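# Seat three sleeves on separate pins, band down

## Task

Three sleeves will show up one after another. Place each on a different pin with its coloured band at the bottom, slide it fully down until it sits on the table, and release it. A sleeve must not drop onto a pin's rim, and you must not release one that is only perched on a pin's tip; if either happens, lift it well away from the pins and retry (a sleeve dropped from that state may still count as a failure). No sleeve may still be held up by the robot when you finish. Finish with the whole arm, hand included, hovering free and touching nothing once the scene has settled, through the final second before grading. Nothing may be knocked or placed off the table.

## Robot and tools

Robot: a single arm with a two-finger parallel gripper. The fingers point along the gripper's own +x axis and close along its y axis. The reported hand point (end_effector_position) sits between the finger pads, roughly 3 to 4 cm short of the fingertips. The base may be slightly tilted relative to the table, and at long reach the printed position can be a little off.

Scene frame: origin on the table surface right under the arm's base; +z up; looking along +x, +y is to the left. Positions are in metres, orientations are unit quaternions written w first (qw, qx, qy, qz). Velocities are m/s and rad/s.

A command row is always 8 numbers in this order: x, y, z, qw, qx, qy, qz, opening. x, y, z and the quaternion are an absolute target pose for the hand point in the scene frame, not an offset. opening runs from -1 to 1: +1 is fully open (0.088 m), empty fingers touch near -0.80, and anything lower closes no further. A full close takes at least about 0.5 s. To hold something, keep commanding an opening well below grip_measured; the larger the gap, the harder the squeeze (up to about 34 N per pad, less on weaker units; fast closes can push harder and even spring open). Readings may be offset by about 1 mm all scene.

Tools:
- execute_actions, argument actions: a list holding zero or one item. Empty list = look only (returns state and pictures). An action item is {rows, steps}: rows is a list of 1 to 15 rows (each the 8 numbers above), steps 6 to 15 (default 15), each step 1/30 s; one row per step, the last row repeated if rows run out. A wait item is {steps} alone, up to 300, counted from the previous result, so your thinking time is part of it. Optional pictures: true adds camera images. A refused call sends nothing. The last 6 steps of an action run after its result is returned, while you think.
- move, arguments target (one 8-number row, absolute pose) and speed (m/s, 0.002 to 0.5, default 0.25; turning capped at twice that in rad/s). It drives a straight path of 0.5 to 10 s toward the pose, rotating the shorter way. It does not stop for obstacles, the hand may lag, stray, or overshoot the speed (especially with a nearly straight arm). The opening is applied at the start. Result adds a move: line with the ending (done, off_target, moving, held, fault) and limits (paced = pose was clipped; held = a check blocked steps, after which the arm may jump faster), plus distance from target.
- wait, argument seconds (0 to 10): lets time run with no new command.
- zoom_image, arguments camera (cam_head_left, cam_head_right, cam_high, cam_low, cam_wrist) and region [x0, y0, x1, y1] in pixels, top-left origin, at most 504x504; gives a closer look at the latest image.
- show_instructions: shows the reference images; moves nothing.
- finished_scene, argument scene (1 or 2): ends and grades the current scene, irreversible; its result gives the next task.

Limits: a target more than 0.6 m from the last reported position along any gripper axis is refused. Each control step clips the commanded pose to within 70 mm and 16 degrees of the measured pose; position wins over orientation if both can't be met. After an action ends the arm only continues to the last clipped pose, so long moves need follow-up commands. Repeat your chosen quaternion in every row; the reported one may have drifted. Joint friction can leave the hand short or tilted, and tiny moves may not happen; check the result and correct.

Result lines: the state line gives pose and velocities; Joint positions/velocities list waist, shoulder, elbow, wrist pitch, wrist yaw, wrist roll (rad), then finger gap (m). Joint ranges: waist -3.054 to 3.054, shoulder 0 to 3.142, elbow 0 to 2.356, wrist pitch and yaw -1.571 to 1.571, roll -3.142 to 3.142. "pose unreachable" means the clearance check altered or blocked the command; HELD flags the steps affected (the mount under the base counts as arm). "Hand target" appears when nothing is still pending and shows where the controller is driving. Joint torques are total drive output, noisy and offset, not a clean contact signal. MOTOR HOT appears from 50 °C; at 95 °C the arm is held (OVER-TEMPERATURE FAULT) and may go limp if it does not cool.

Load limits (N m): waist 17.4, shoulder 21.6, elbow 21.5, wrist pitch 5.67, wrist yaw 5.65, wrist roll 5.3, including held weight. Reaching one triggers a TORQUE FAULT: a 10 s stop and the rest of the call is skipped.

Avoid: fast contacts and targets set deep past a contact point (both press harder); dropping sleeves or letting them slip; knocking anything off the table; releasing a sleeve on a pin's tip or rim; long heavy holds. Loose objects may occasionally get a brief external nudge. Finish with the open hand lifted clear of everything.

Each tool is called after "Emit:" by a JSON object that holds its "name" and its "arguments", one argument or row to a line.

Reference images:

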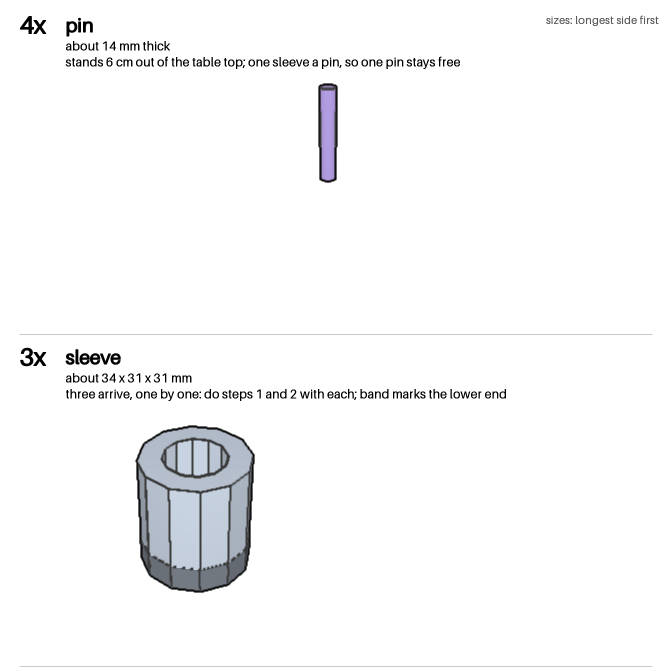

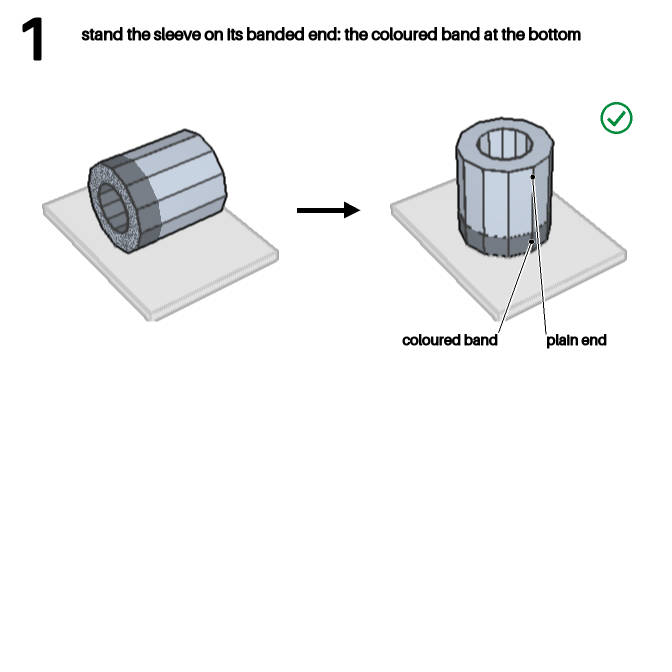

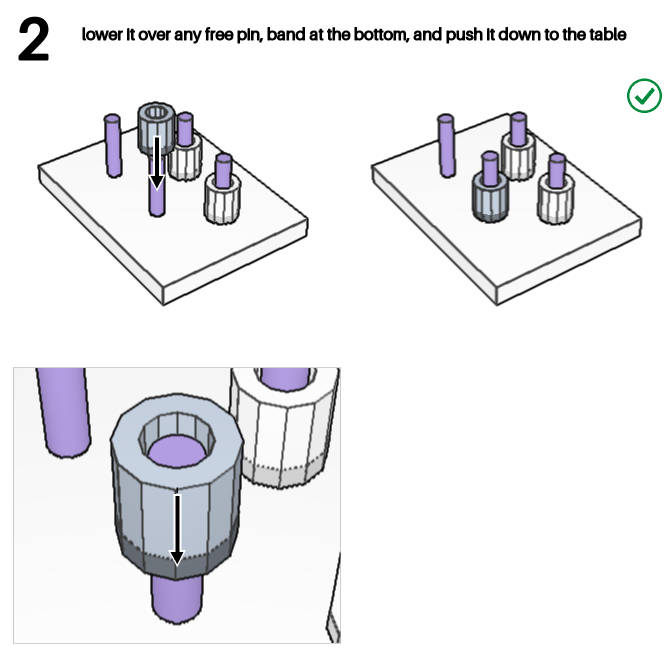

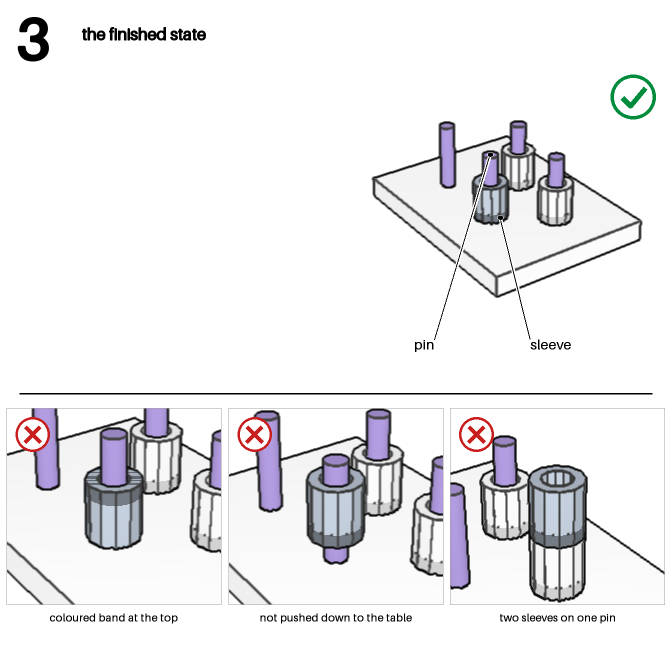

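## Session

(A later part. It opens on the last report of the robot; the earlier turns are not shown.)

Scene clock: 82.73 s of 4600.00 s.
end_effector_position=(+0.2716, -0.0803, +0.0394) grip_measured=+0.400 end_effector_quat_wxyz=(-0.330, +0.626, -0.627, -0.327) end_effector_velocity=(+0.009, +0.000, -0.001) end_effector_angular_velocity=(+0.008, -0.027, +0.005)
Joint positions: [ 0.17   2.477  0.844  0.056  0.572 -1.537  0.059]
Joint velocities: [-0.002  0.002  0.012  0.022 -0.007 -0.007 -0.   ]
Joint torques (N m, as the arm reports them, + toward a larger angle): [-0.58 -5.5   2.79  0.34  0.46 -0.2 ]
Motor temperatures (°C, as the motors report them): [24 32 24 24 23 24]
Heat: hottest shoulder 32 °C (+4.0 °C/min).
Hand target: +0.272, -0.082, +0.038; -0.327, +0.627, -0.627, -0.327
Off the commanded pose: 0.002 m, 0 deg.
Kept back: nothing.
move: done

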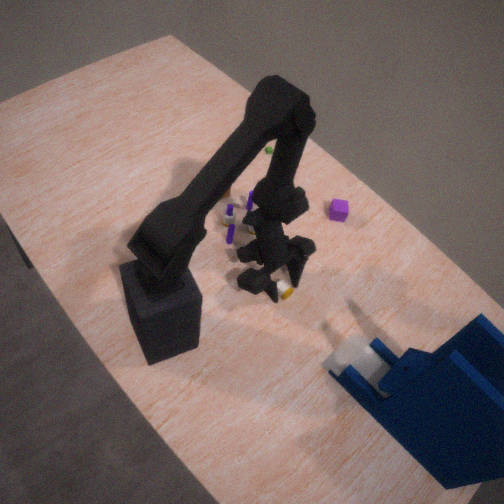

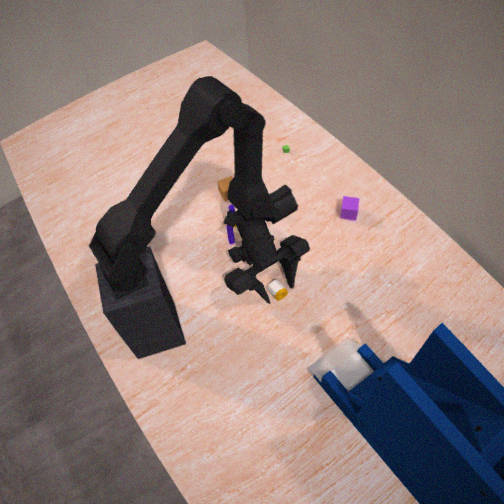

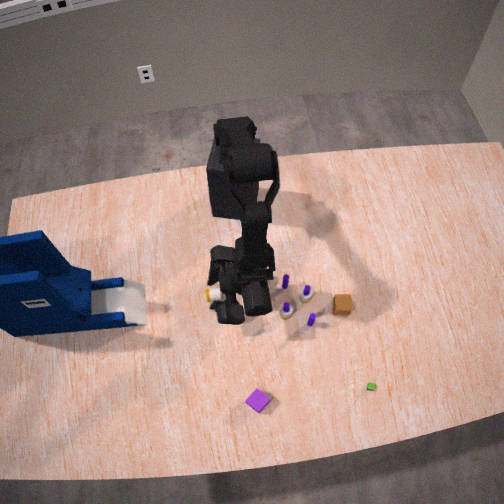

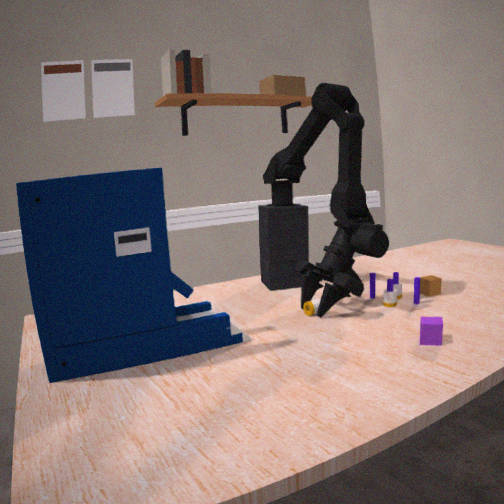

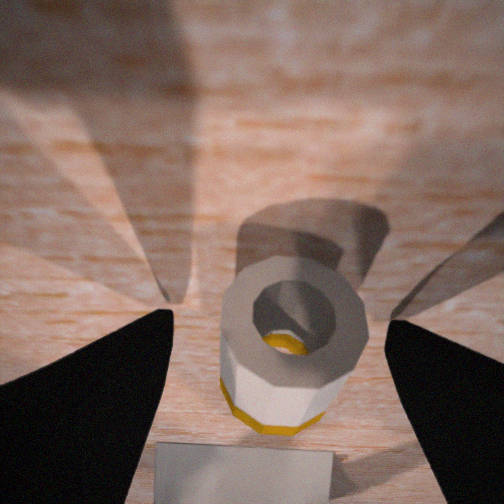

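Emit:
{"name": "move", "arguments": {
  "target": [0.272,-0.083,0.036,0.3265,-0.6272,0.6272,0.3265,0.3],
  "speed": 0.01
}}

Emit:
{"name": "move", "arguments": {
  "target": [0.272,-0.083,0.037,0.3265,-0.6272,0.6272,0.3265,-0.45],
  "speed": 0.01
}}

Emit:
{"name": "move", "arguments": {
  "target": [0.272,-0.08,0.11,0.3265,-0.6272,0.6272,0.3265,-0.45],
  "speed": 0.2
}}

Emit:
{"name": "move", "arguments": {
  "target": [0.256,0.068,0.13,0.8085,-0.1825,0.2401,0.5058,-0.45],
  "speed": 0.3
}}

Emit:
{"name": "move", "arguments": {
  "target": [0.256,0.068,0.098,0.8085,-0.1825,0.2401,0.5058,-0.45],
  "speed": 0.05
}}

Emit:
{"name": "zoom_image", "arguments": {
  "camera": "cam_wrist",
  "region": [210, 280, 390, 480]
}}

Scene clock: 92.80 s of 4600.00 s.
end_effector_position=(+0.2714, -0.0813, +0.0371) grip_measured=+0.301 end_effector_quat_wxyz=(-0.329, +0.626, -0.627, -0.327) end_effector_velocity=(-0.004, -0.001, -0.001) end_effector_angular_velocity=(+0.007, +0.016, -0.002)
Joint positions: [ 0.167  2.487  0.846  0.066  0.572 -1.54   0.054]
Joint velocities: [-0.007  0.002 -0.002 -0.007 -0.007 -0.007 -0.   ]
Joint torques (N m, as the arm reports them, + toward a larger angle): [-0.52 -5.5   2.85  0.34  0.45 -0.22]
Motor temperatures (°C, as the motors report them): [24 31 24 24 23 24]
Heat: hottest shoulder 31 °C (+2.0 °C/min).
Hand target: +0.272, -0.083, +0.036; -0.326, +0.627, -0.627, -0.326
Off the commanded pose: 0.002 m, 0 deg.
Kept back: nothing.
move: done

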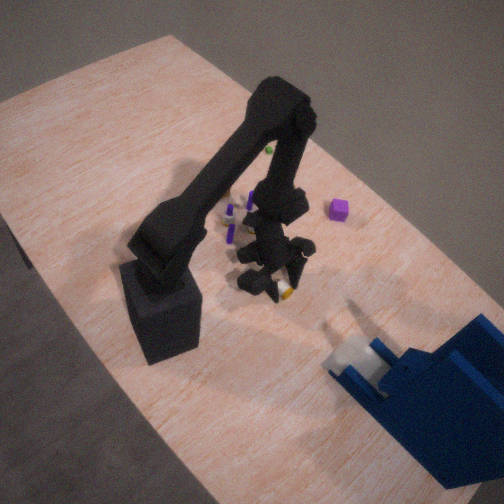

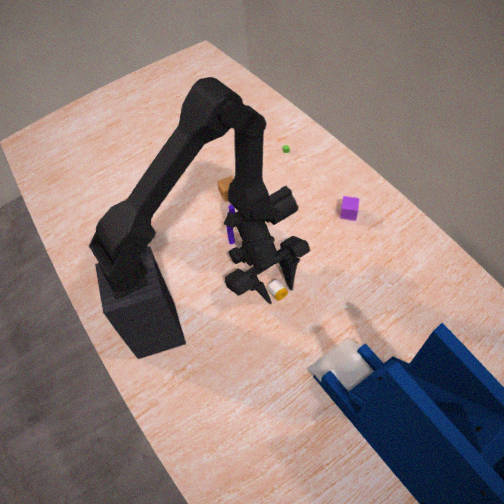

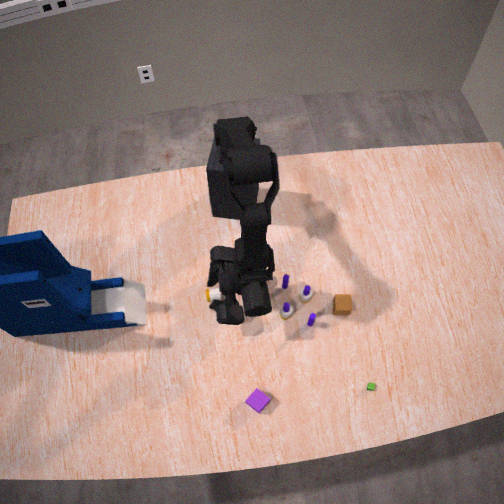

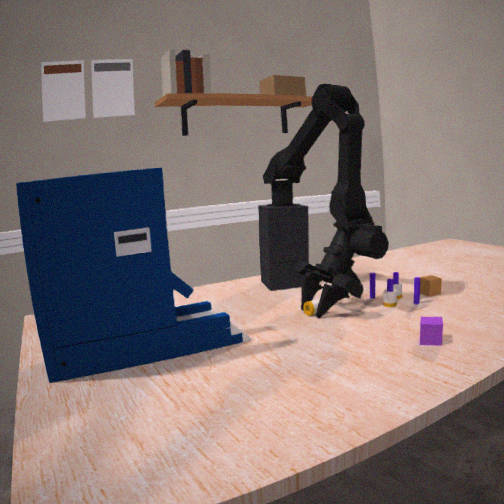

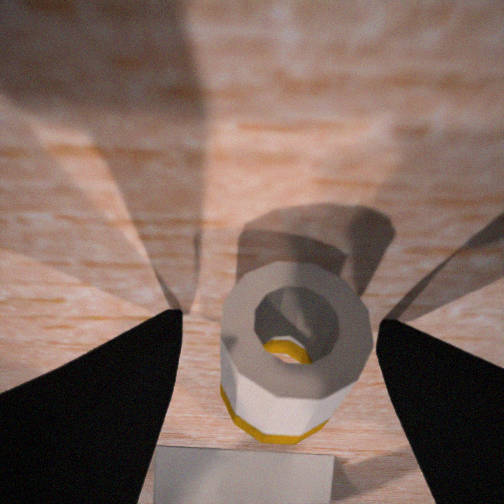

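Scene clock: 93.50 s of 4600.00 s.
end_effector_position=(+0.2714, -0.0814, +0.0371) grip_measured=-0.190 end_effector_quat_wxyz=(-0.329, +0.626, -0.627, -0.327) end_effector_velocity=(-0.004, -0.003, +0.000) end_effector_angular_velocity=(-0.008, +0.016, -0.002)
Joint positions: [ 0.166  2.487  0.846  0.066  0.572 -1.541  0.03 ]
Joint velocities: [-0.007  0.002 -0.002 -0.007  0.007 -0.007 -0.   ]
Joint torques (N m, as the arm reports them, + toward a larger angle): [-0.6  -5.96  2.68  0.17  0.45 -0.22]
Motor temperatures (°C, as the motors report them): [24 31 24 24 23 24]
Heat: hottest shoulder 31 °C (+2.0 °C/min).
Hand target: +0.272, -0.083, +0.037; -0.326, +0.627, -0.627, -0.327
Off the commanded pose: 0.002 m, 0 deg.
Kept back: nothing.
move: done

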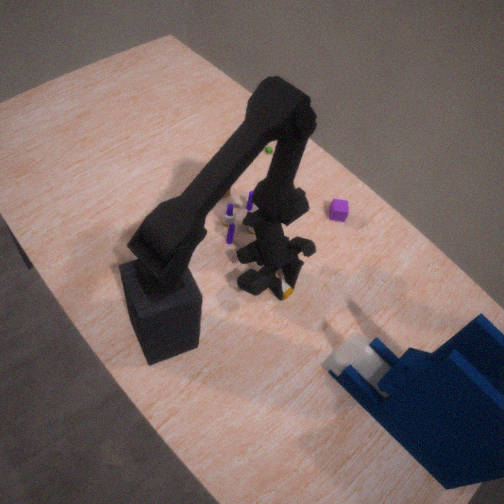

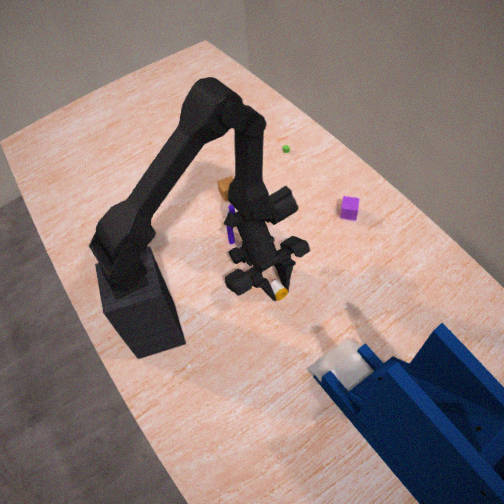

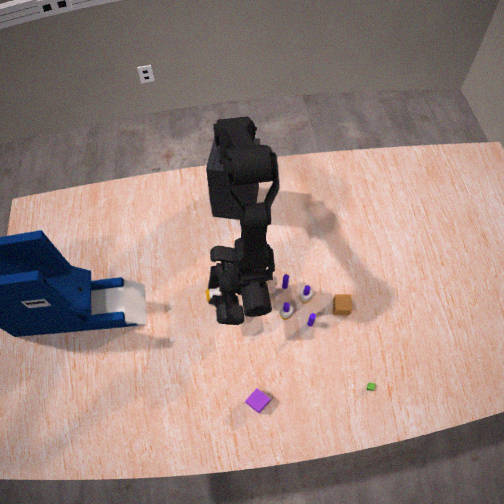

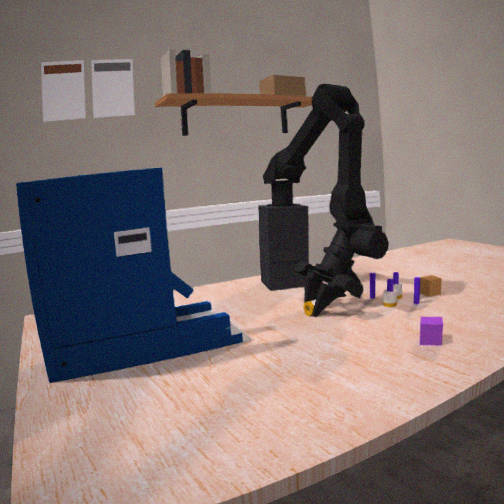

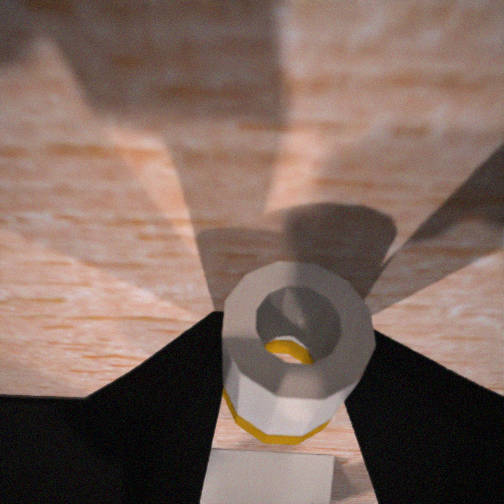

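Scene clock: 94.50 s of 4600.00 s.
end_effector_position=(+0.2718, -0.0791, +0.1068) grip_measured=-0.190 end_effector_quat_wxyz=(-0.328, +0.625, -0.627, -0.328) end_effector_velocity=(-0.003, +0.000, +0.002) end_effector_angular_velocity=(+0.007, +0.016, +0.003)
Joint positions: [ 0.166  2.196  0.785 -0.168  0.573 -1.541  0.03 ]
Joint velocities: [-0.002 -0.012 -0.002 -0.022 -0.007 -0.007 -0.   ]
Joint torques (N m, as the arm reports them, + toward a larger angle): [-0.37 -7.05  2.91 -0.1   0.45 -0.14]
Motor temperatures (°C, as the motors report them): [24 31 24 24 23 24]
Heat: hottest shoulder 31 °C (+2.0 °C/min).
Hand target: +0.272, -0.080, +0.110; -0.327, +0.627, -0.627, -0.326
Off the commanded pose: 0.003 m, 0 deg.
Kept back: nothing.
move: done

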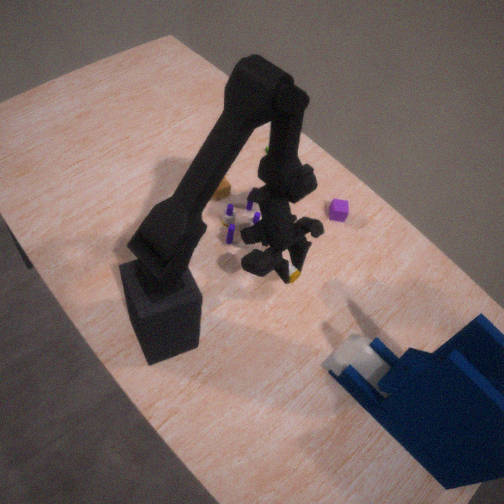

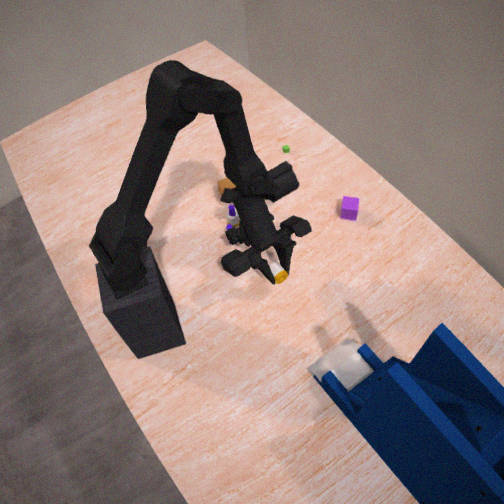

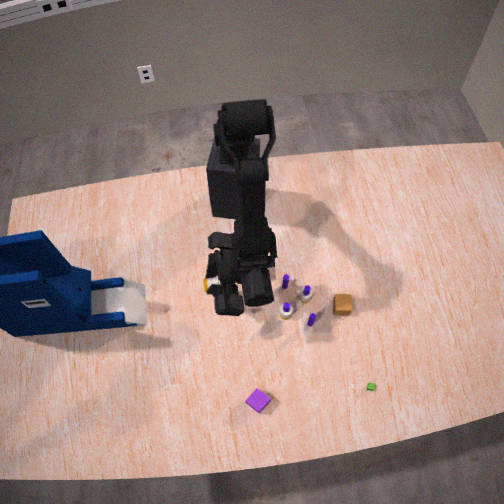

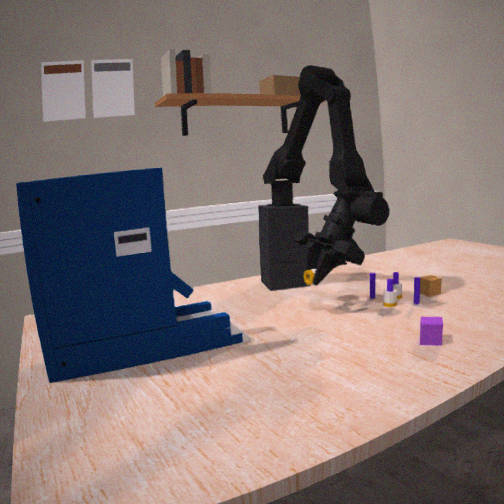

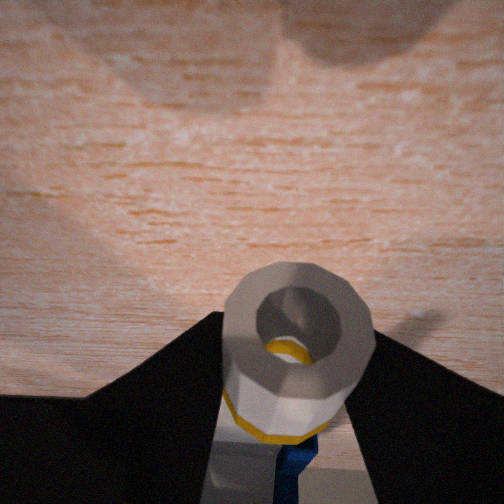

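Scene clock: 97.77 s of 4600.00 s.
end_effector_position=(+0.2576, +0.0665, +0.1292) grip_measured=-0.190 end_effector_quat_wxyz=(+0.808, -0.190, +0.239, +0.503) end_effector_velocity=(-0.001, +0.000, +0.001) end_effector_angular_velocity=(+0.009, -0.012, -0.011)
Joint positions: [-0.064  2.207  0.406  0.616 -0.936 -1.176  0.03 ]
Joint velocities: [-0.002  0.007 -0.017  0.051 -0.007  0.022 -0.   ]
Joint torques (N m, as the arm reports them, + toward a larger angle): [-0.14 -4.1   1.8   1.05 -0.65  0.19]
Motor temperatures (°C, as the motors report them): [24 31 24 24 23 24]
Heat: hottest shoulder 31 °C (+2.0 °C/min).
Hand target: +0.255, +0.068, +0.129; +0.809, -0.183, +0.240, +0.504
Off the commanded pose: 0.002 m, 1 deg.
Kept back: nothing.
move: done

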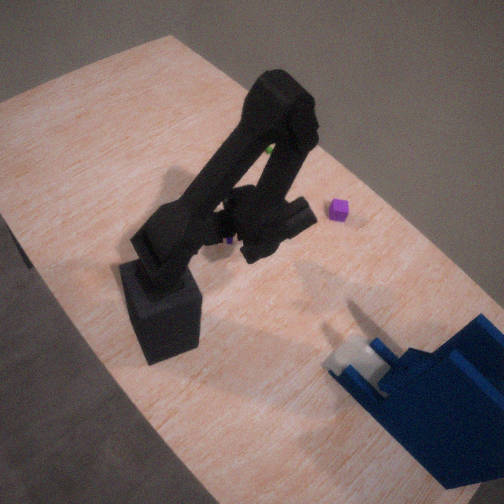

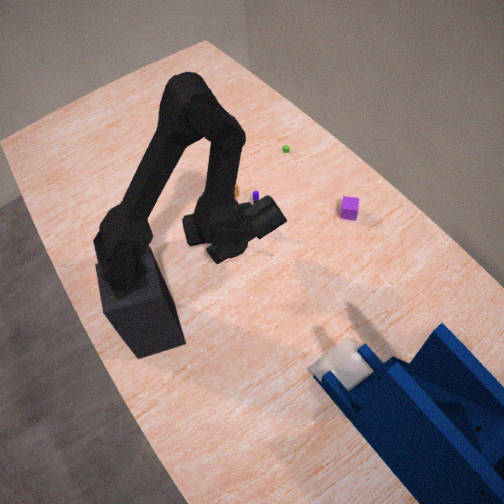

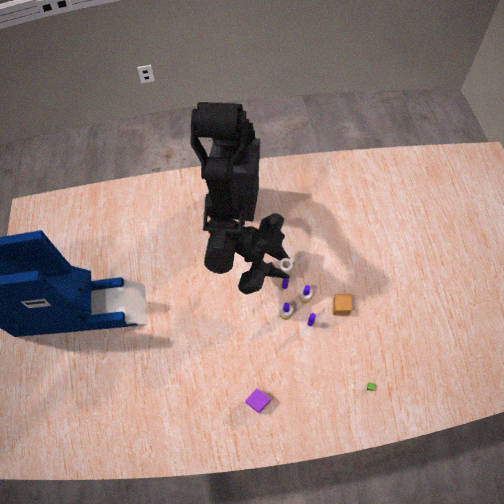

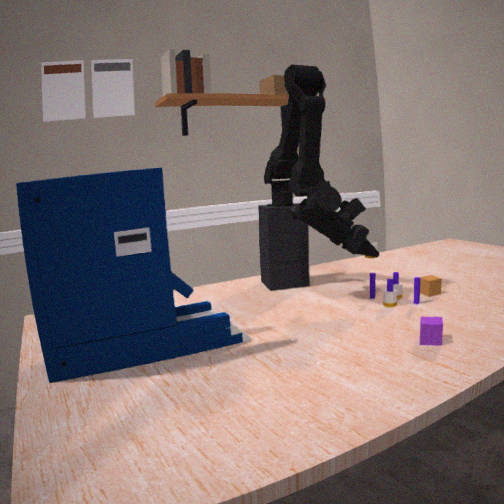

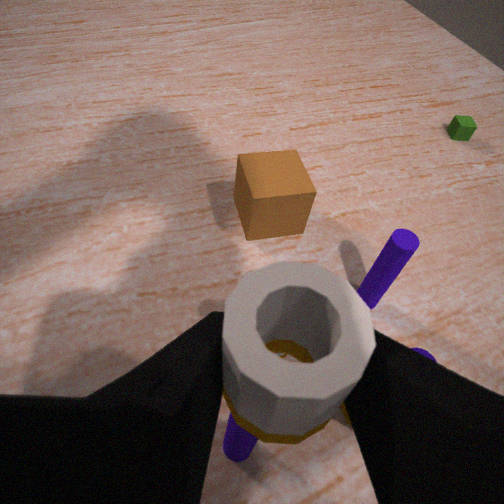

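Scene clock: 98.77 s of 4600.00 s.
end_effector_position=(+0.2560, +0.0666, +0.0987) grip_measured=-0.190 end_effector_quat_wxyz=(+0.808, -0.187, +0.241, +0.504) end_effector_velocity=(+0.000, -0.000, -0.002) end_effector_angular_velocity=(+0.002, -0.014, +0.005)
Joint positions: [-0.061  2.394  0.444  0.765 -0.936 -1.168  0.03 ]
Joint velocities: [-0.002  0.017  0.002  0.022 -0.007 -0.007 -0.   ]
Joint torques (N m, as the arm reports them, + toward a larger angle): [ 0.07 -4.31  1.63  1.05 -0.64  0.19]
Motor temperatures (°C, as the motors report them): [24 31 24 25 23 24]
Heat: hottest shoulder 31 °C (+1.0 °C/min).
Hand target: +0.256, +0.068, +0.098; +0.808, -0.182, +0.240, +0.506
Off the commanded pose: 0.002 m, 1 deg.
Kept back: nothing.
move: done

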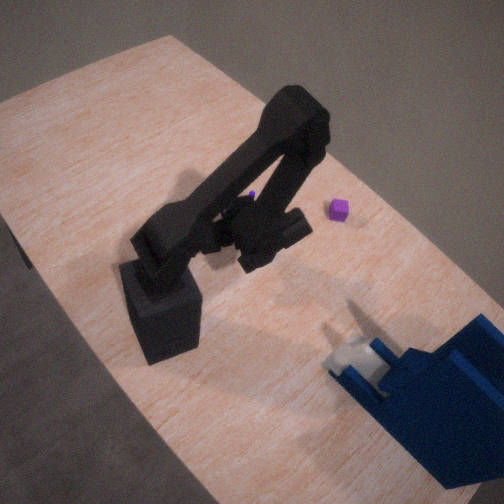

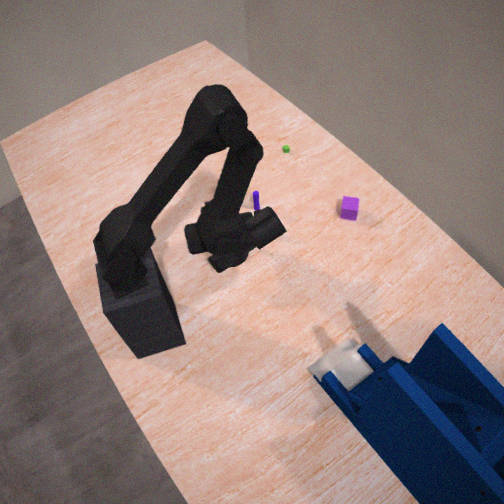

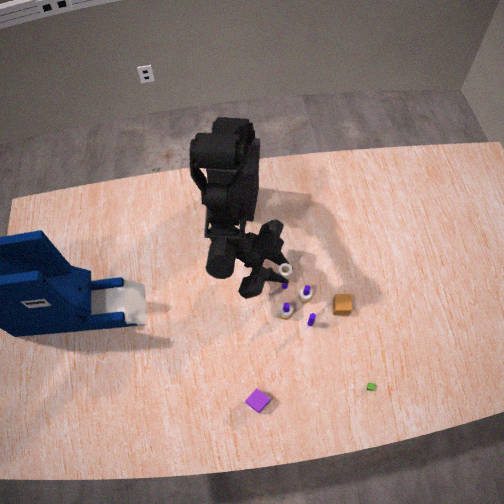

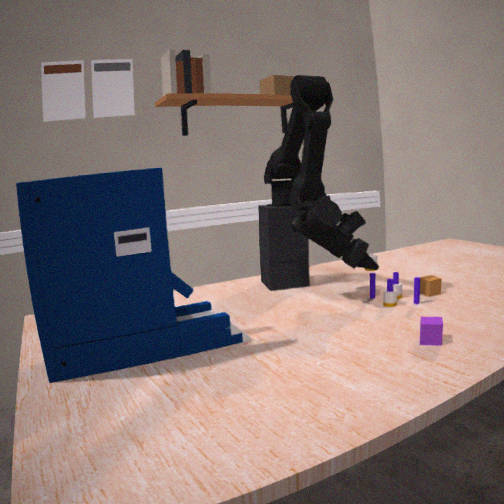

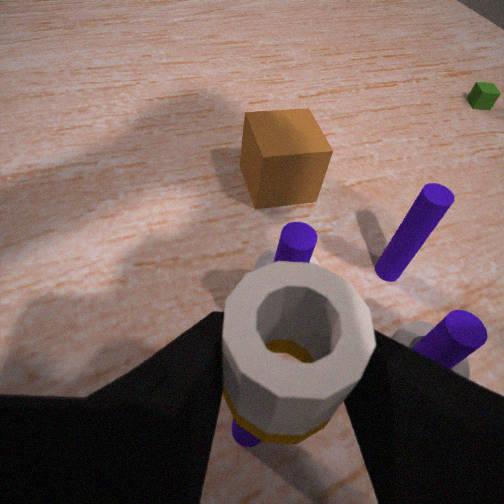

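Region (210, 280, 390, 480) of cam_wrist's 504x504 image, scaled by 2.520, with more detail than that image has; it fills the left 454 columns of this view, and the rest is white.

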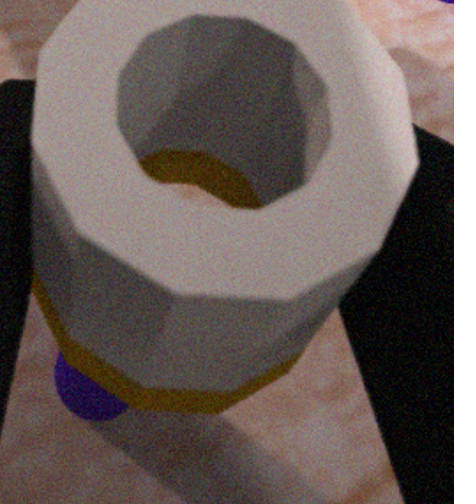

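Emit:
{"name": "move", "arguments": {
  "target": [0.2545,0.0735,0.094,0.8085,-0.1825,0.2401,0.5058,-0.45],
  "speed": 0.02
}}

Emit:
{"name": "zoom_image", "arguments": {
  "camera": "cam_wrist",
  "region": [210,280,390,480]
}}

Scene clock: 100.53 s of 4600.00 s.
end_effector_position=(+0.2567, +0.0725, +0.0956) grip_measured=-0.190 end_effector_quat_wxyz=(+0.809, -0.186, +0.235, +0.506) end_effector_velocity=(-0.002, +0.002, +0.000) end_effector_angular_velocity=(+0.008, -0.003, +0.002)
Joint positions: [-0.035  2.427  0.442  0.838 -0.936 -1.129  0.03 ]
Joint velocities: [ 0.002  0.007 -0.007  0.022 -0.007  0.007  0.   ]
Joint torques (N m, as the arm reports them, + toward a larger angle): [ 0.03 -4.4   0.91  1.1  -0.34  0.2 ]
Motor temperatures (°C, as the motors report them): [24 31 24 25 23 24]
Heat: hottest shoulder 31 °C (+1.0 °C/min).
Hand target: +0.254, +0.074, +0.094; +0.808, -0.182, +0.240, +0.506
Off the commanded pose: 0.003 m, 1 deg.
Kept back: nothing.
move: done

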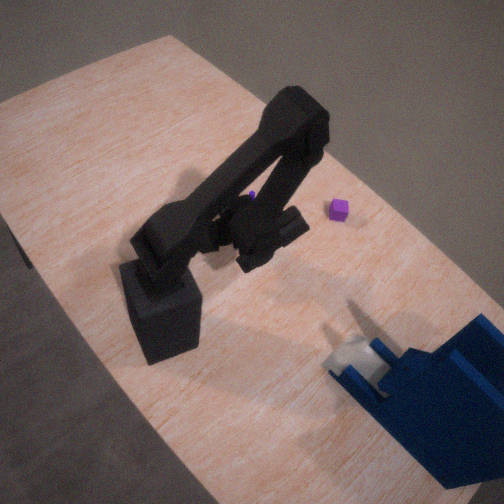

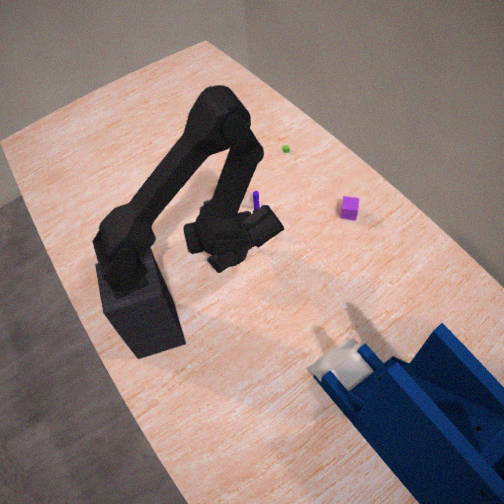

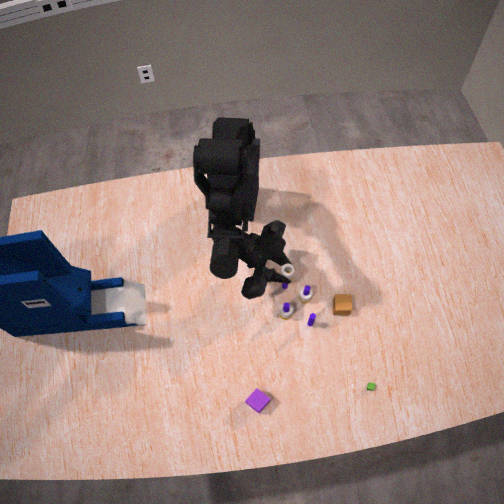

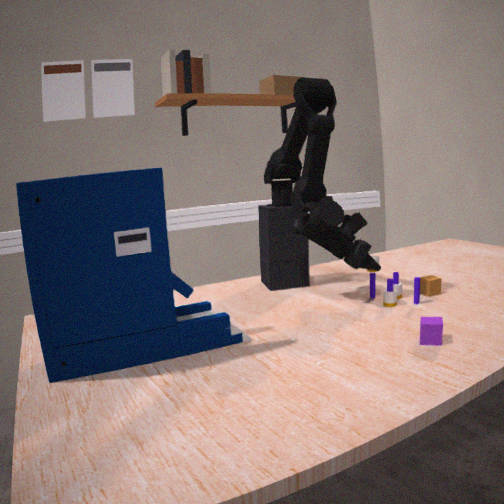

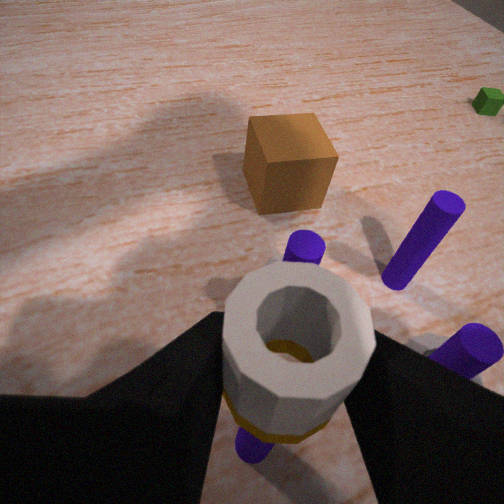

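Region (210, 280, 390, 480) of cam_wrist's 504x504 image, scaled by 2.520, with more detail than that image has; it fills the left 454 columns of this view, and the rest is white.

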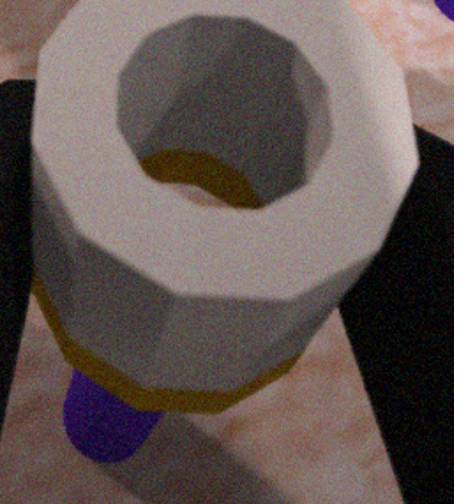

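Emit:
{"name": "zoom_image", "arguments": {
  "camera": "cam_low",
  "region": [340,240,420,320]
}}

Emit:
{"name": "zoom_image", "arguments": {
  "camera": "cam_high",
  "region": [250,245,330,325]
}}

Region (340, 240, 420, 320) of cam_low's 504x504 image, scaled by 6.300, with more detail than that image has.

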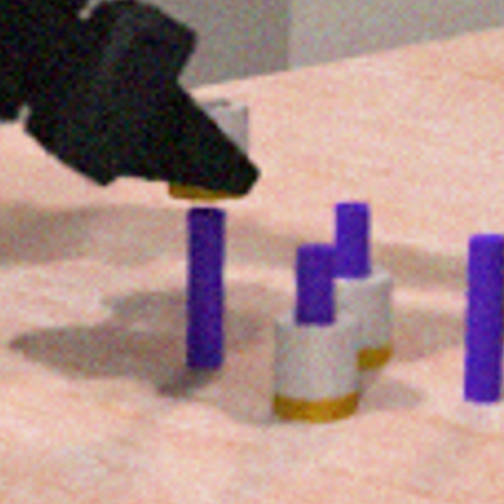

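Region (250, 245, 330, 325) of cam_high's 504x504 image, scaled by 6.300, with more detail than that image has.

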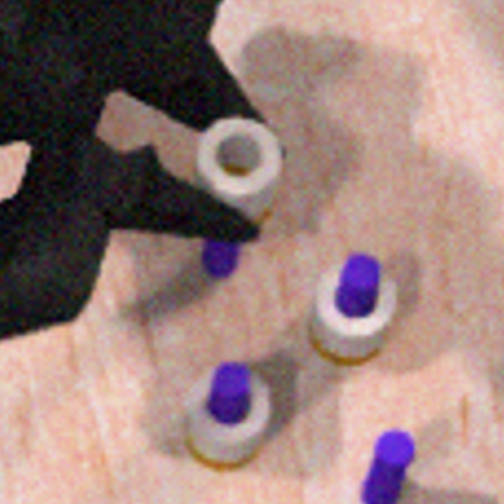

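Emit:
{"name": "move", "arguments": {
  "target": [0.252,0.072,0.089,0.8085,-0.1825,0.2401,0.5058,-0.45],
  "speed": 0.012
}}

Emit:
{"name": "zoom_image", "arguments": {
  "camera": "cam_wrist",
  "region": [210,280,390,480]
}}

Emit:
{"name": "zoom_image", "arguments": {
  "camera": "cam_low",
  "region": [340,240,420,320]
}}

Scene clock: 101.87 s of 4600.00 s.
end_effector_position=(+0.2527, +0.0727, +0.0902) grip_measured=-0.190 end_effector_quat_wxyz=(+0.808, -0.181, +0.241, +0.506) end_effector_velocity=(-0.002, +0.002, +0.000) end_effector_angular_velocity=(+0.014, -0.007, +0.018)
Joint positions: [-0.036  2.457  0.442  0.856 -0.935 -1.127  0.03 ]
Joint velocities: [-0.002  0.007  0.002 -0.007 -0.022 -0.022 -0.   ]
Joint torques (N m, as the arm reports them, + toward a larger angle): [-0.46 -4.33  1.13  1.08 -0.45 -0.18]
Motor temperatures (°C, as the motors report them): [24 31 24 25 23 24]
Heat: hottest shoulder 31 °C (+1.0 °C/min).
Hand target: +0.252, +0.072, +0.089; +0.808, -0.183, +0.240, +0.506
Off the commanded pose: 0.002 m, 0 deg.
Kept back: nothing.
move: done

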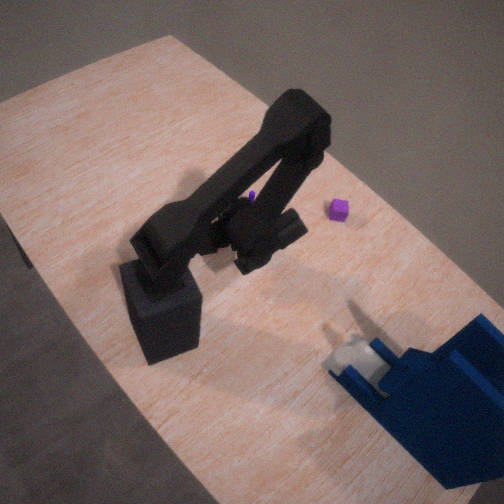

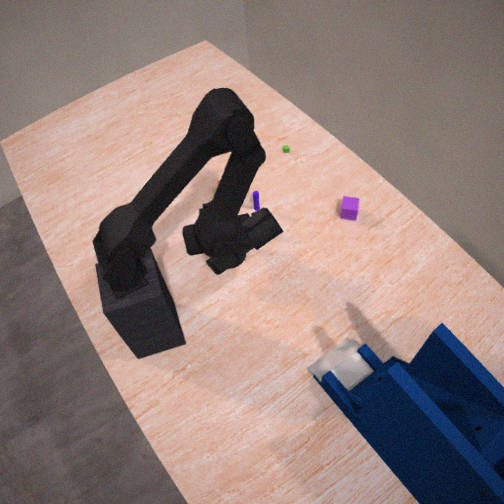

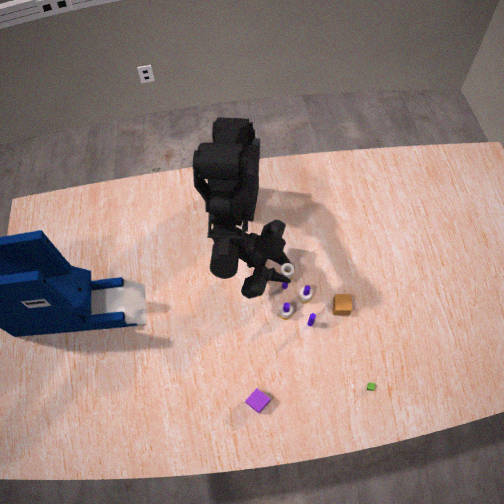

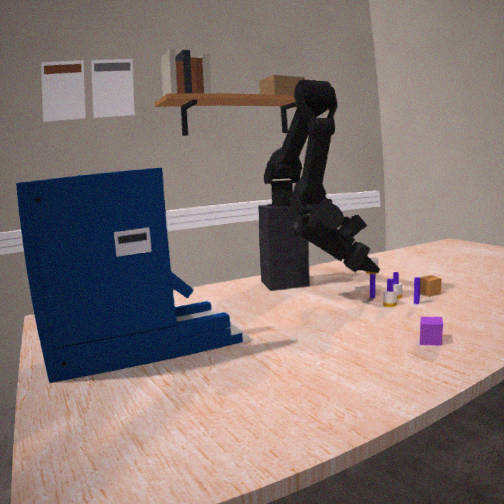

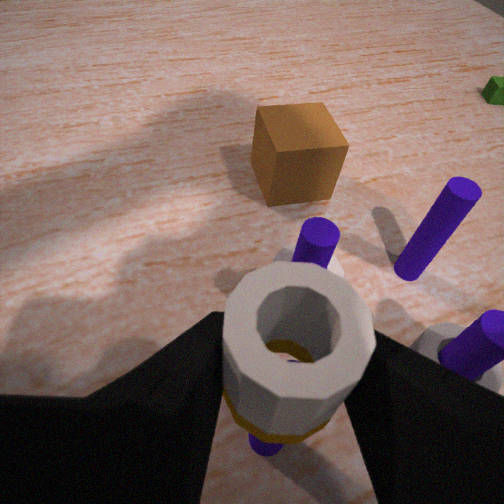

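Region (210, 280, 390, 480) of cam_wrist's 504x504 image, scaled by 2.520, with more detail than that image has; it fills the left 454 columns of this view, and the rest is white.

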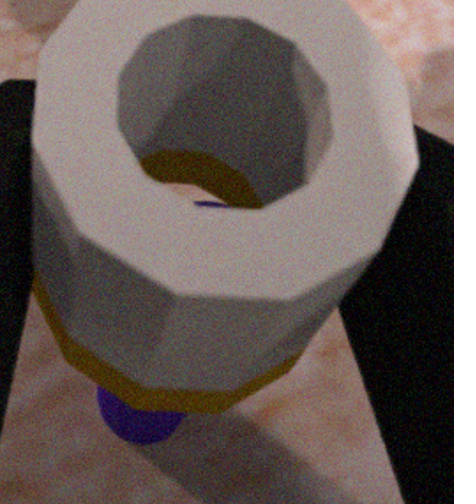

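Region (340, 240, 420, 320) of cam_low's 504x504 image, scaled by 6.300, with more detail than that image has.

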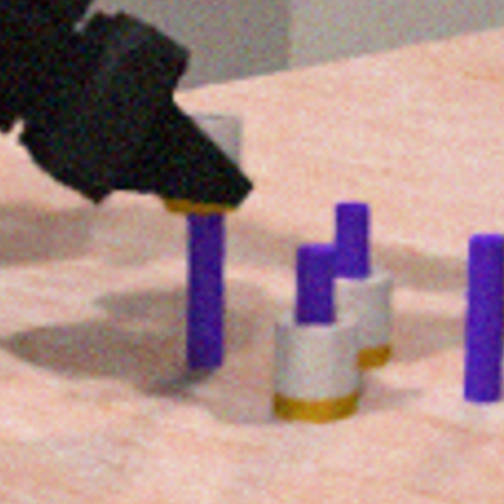

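Emit:
{"name": "move", "arguments": {
  "target": [0.2555,0.0705,0.093,0.8085,-0.1825,0.2401,0.5058,-0.45],
  "speed": 0.012
}}

Emit:
{"name": "zoom_image", "arguments": {
  "camera": "cam_wrist",
  "region": [210,280,390,480]
}}

Scene clock: 102.80 s of 4600.00 s.
end_effector_position=(+0.2519, +0.0718, +0.0905) grip_measured=-0.190 end_effector_quat_wxyz=(+0.807, -0.177, +0.246, +0.507) end_effector_velocity=(+0.001, -0.001, +0.002) end_effector_angular_velocity=(+0.005, +0.000, -0.001)
Joint positions: [-0.041  2.447  0.445  0.823 -0.935 -1.133  0.03 ]
Joint velocities: [-0.007 -0.012  0.002 -0.022 -0.007 -0.007 -0.   ]
Joint torques (N m, as the arm reports them, + toward a larger angle): [-0.48 -5.89  1.49  0.61 -0.51 -0.19]
Motor temperatures (°C, as the motors report them): [24 31 24 25 23 24]
Heat: hottest shoulder 31 °C (+1.0 °C/min).
Hand target: +0.255, +0.071, +0.093; +0.808, -0.182, +0.240, +0.506
Off the commanded pose: 0.005 m, 1 deg.
Kept back: nothing.
move: done

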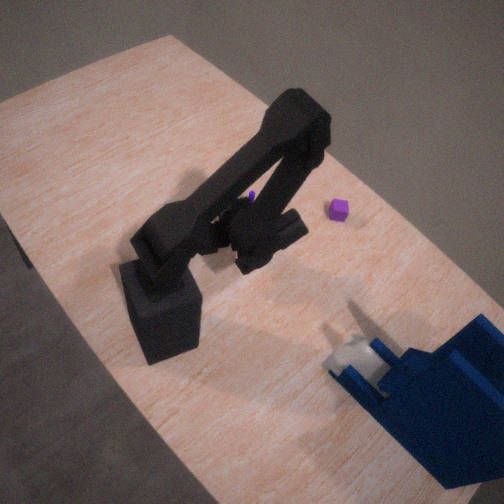

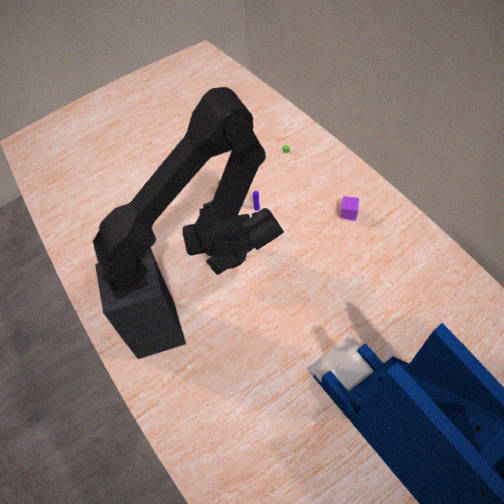

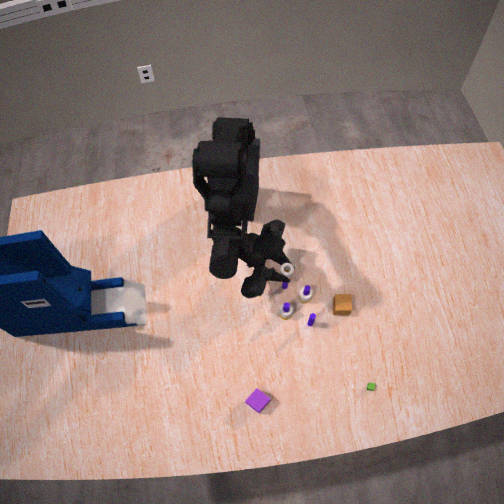

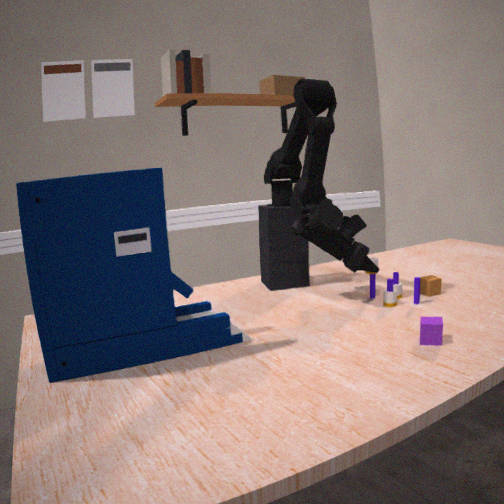

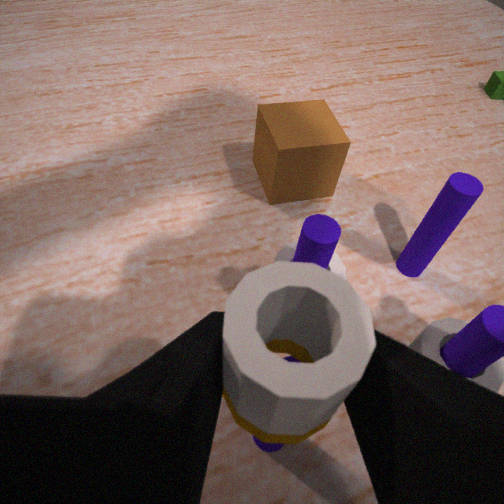

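Region (210, 280, 390, 480) of cam_wrist's 504x504 image, scaled by 2.520, with more detail than that image has; it fills the left 454 columns of this view, and the rest is white.

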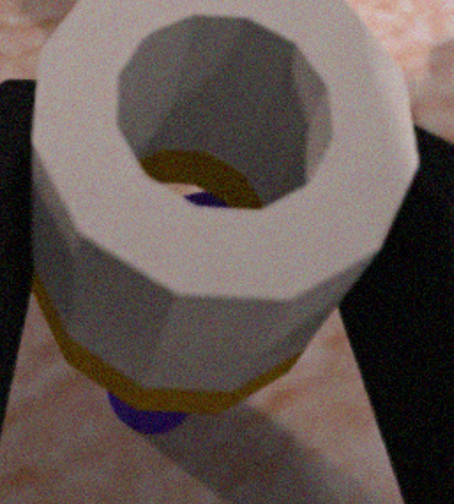

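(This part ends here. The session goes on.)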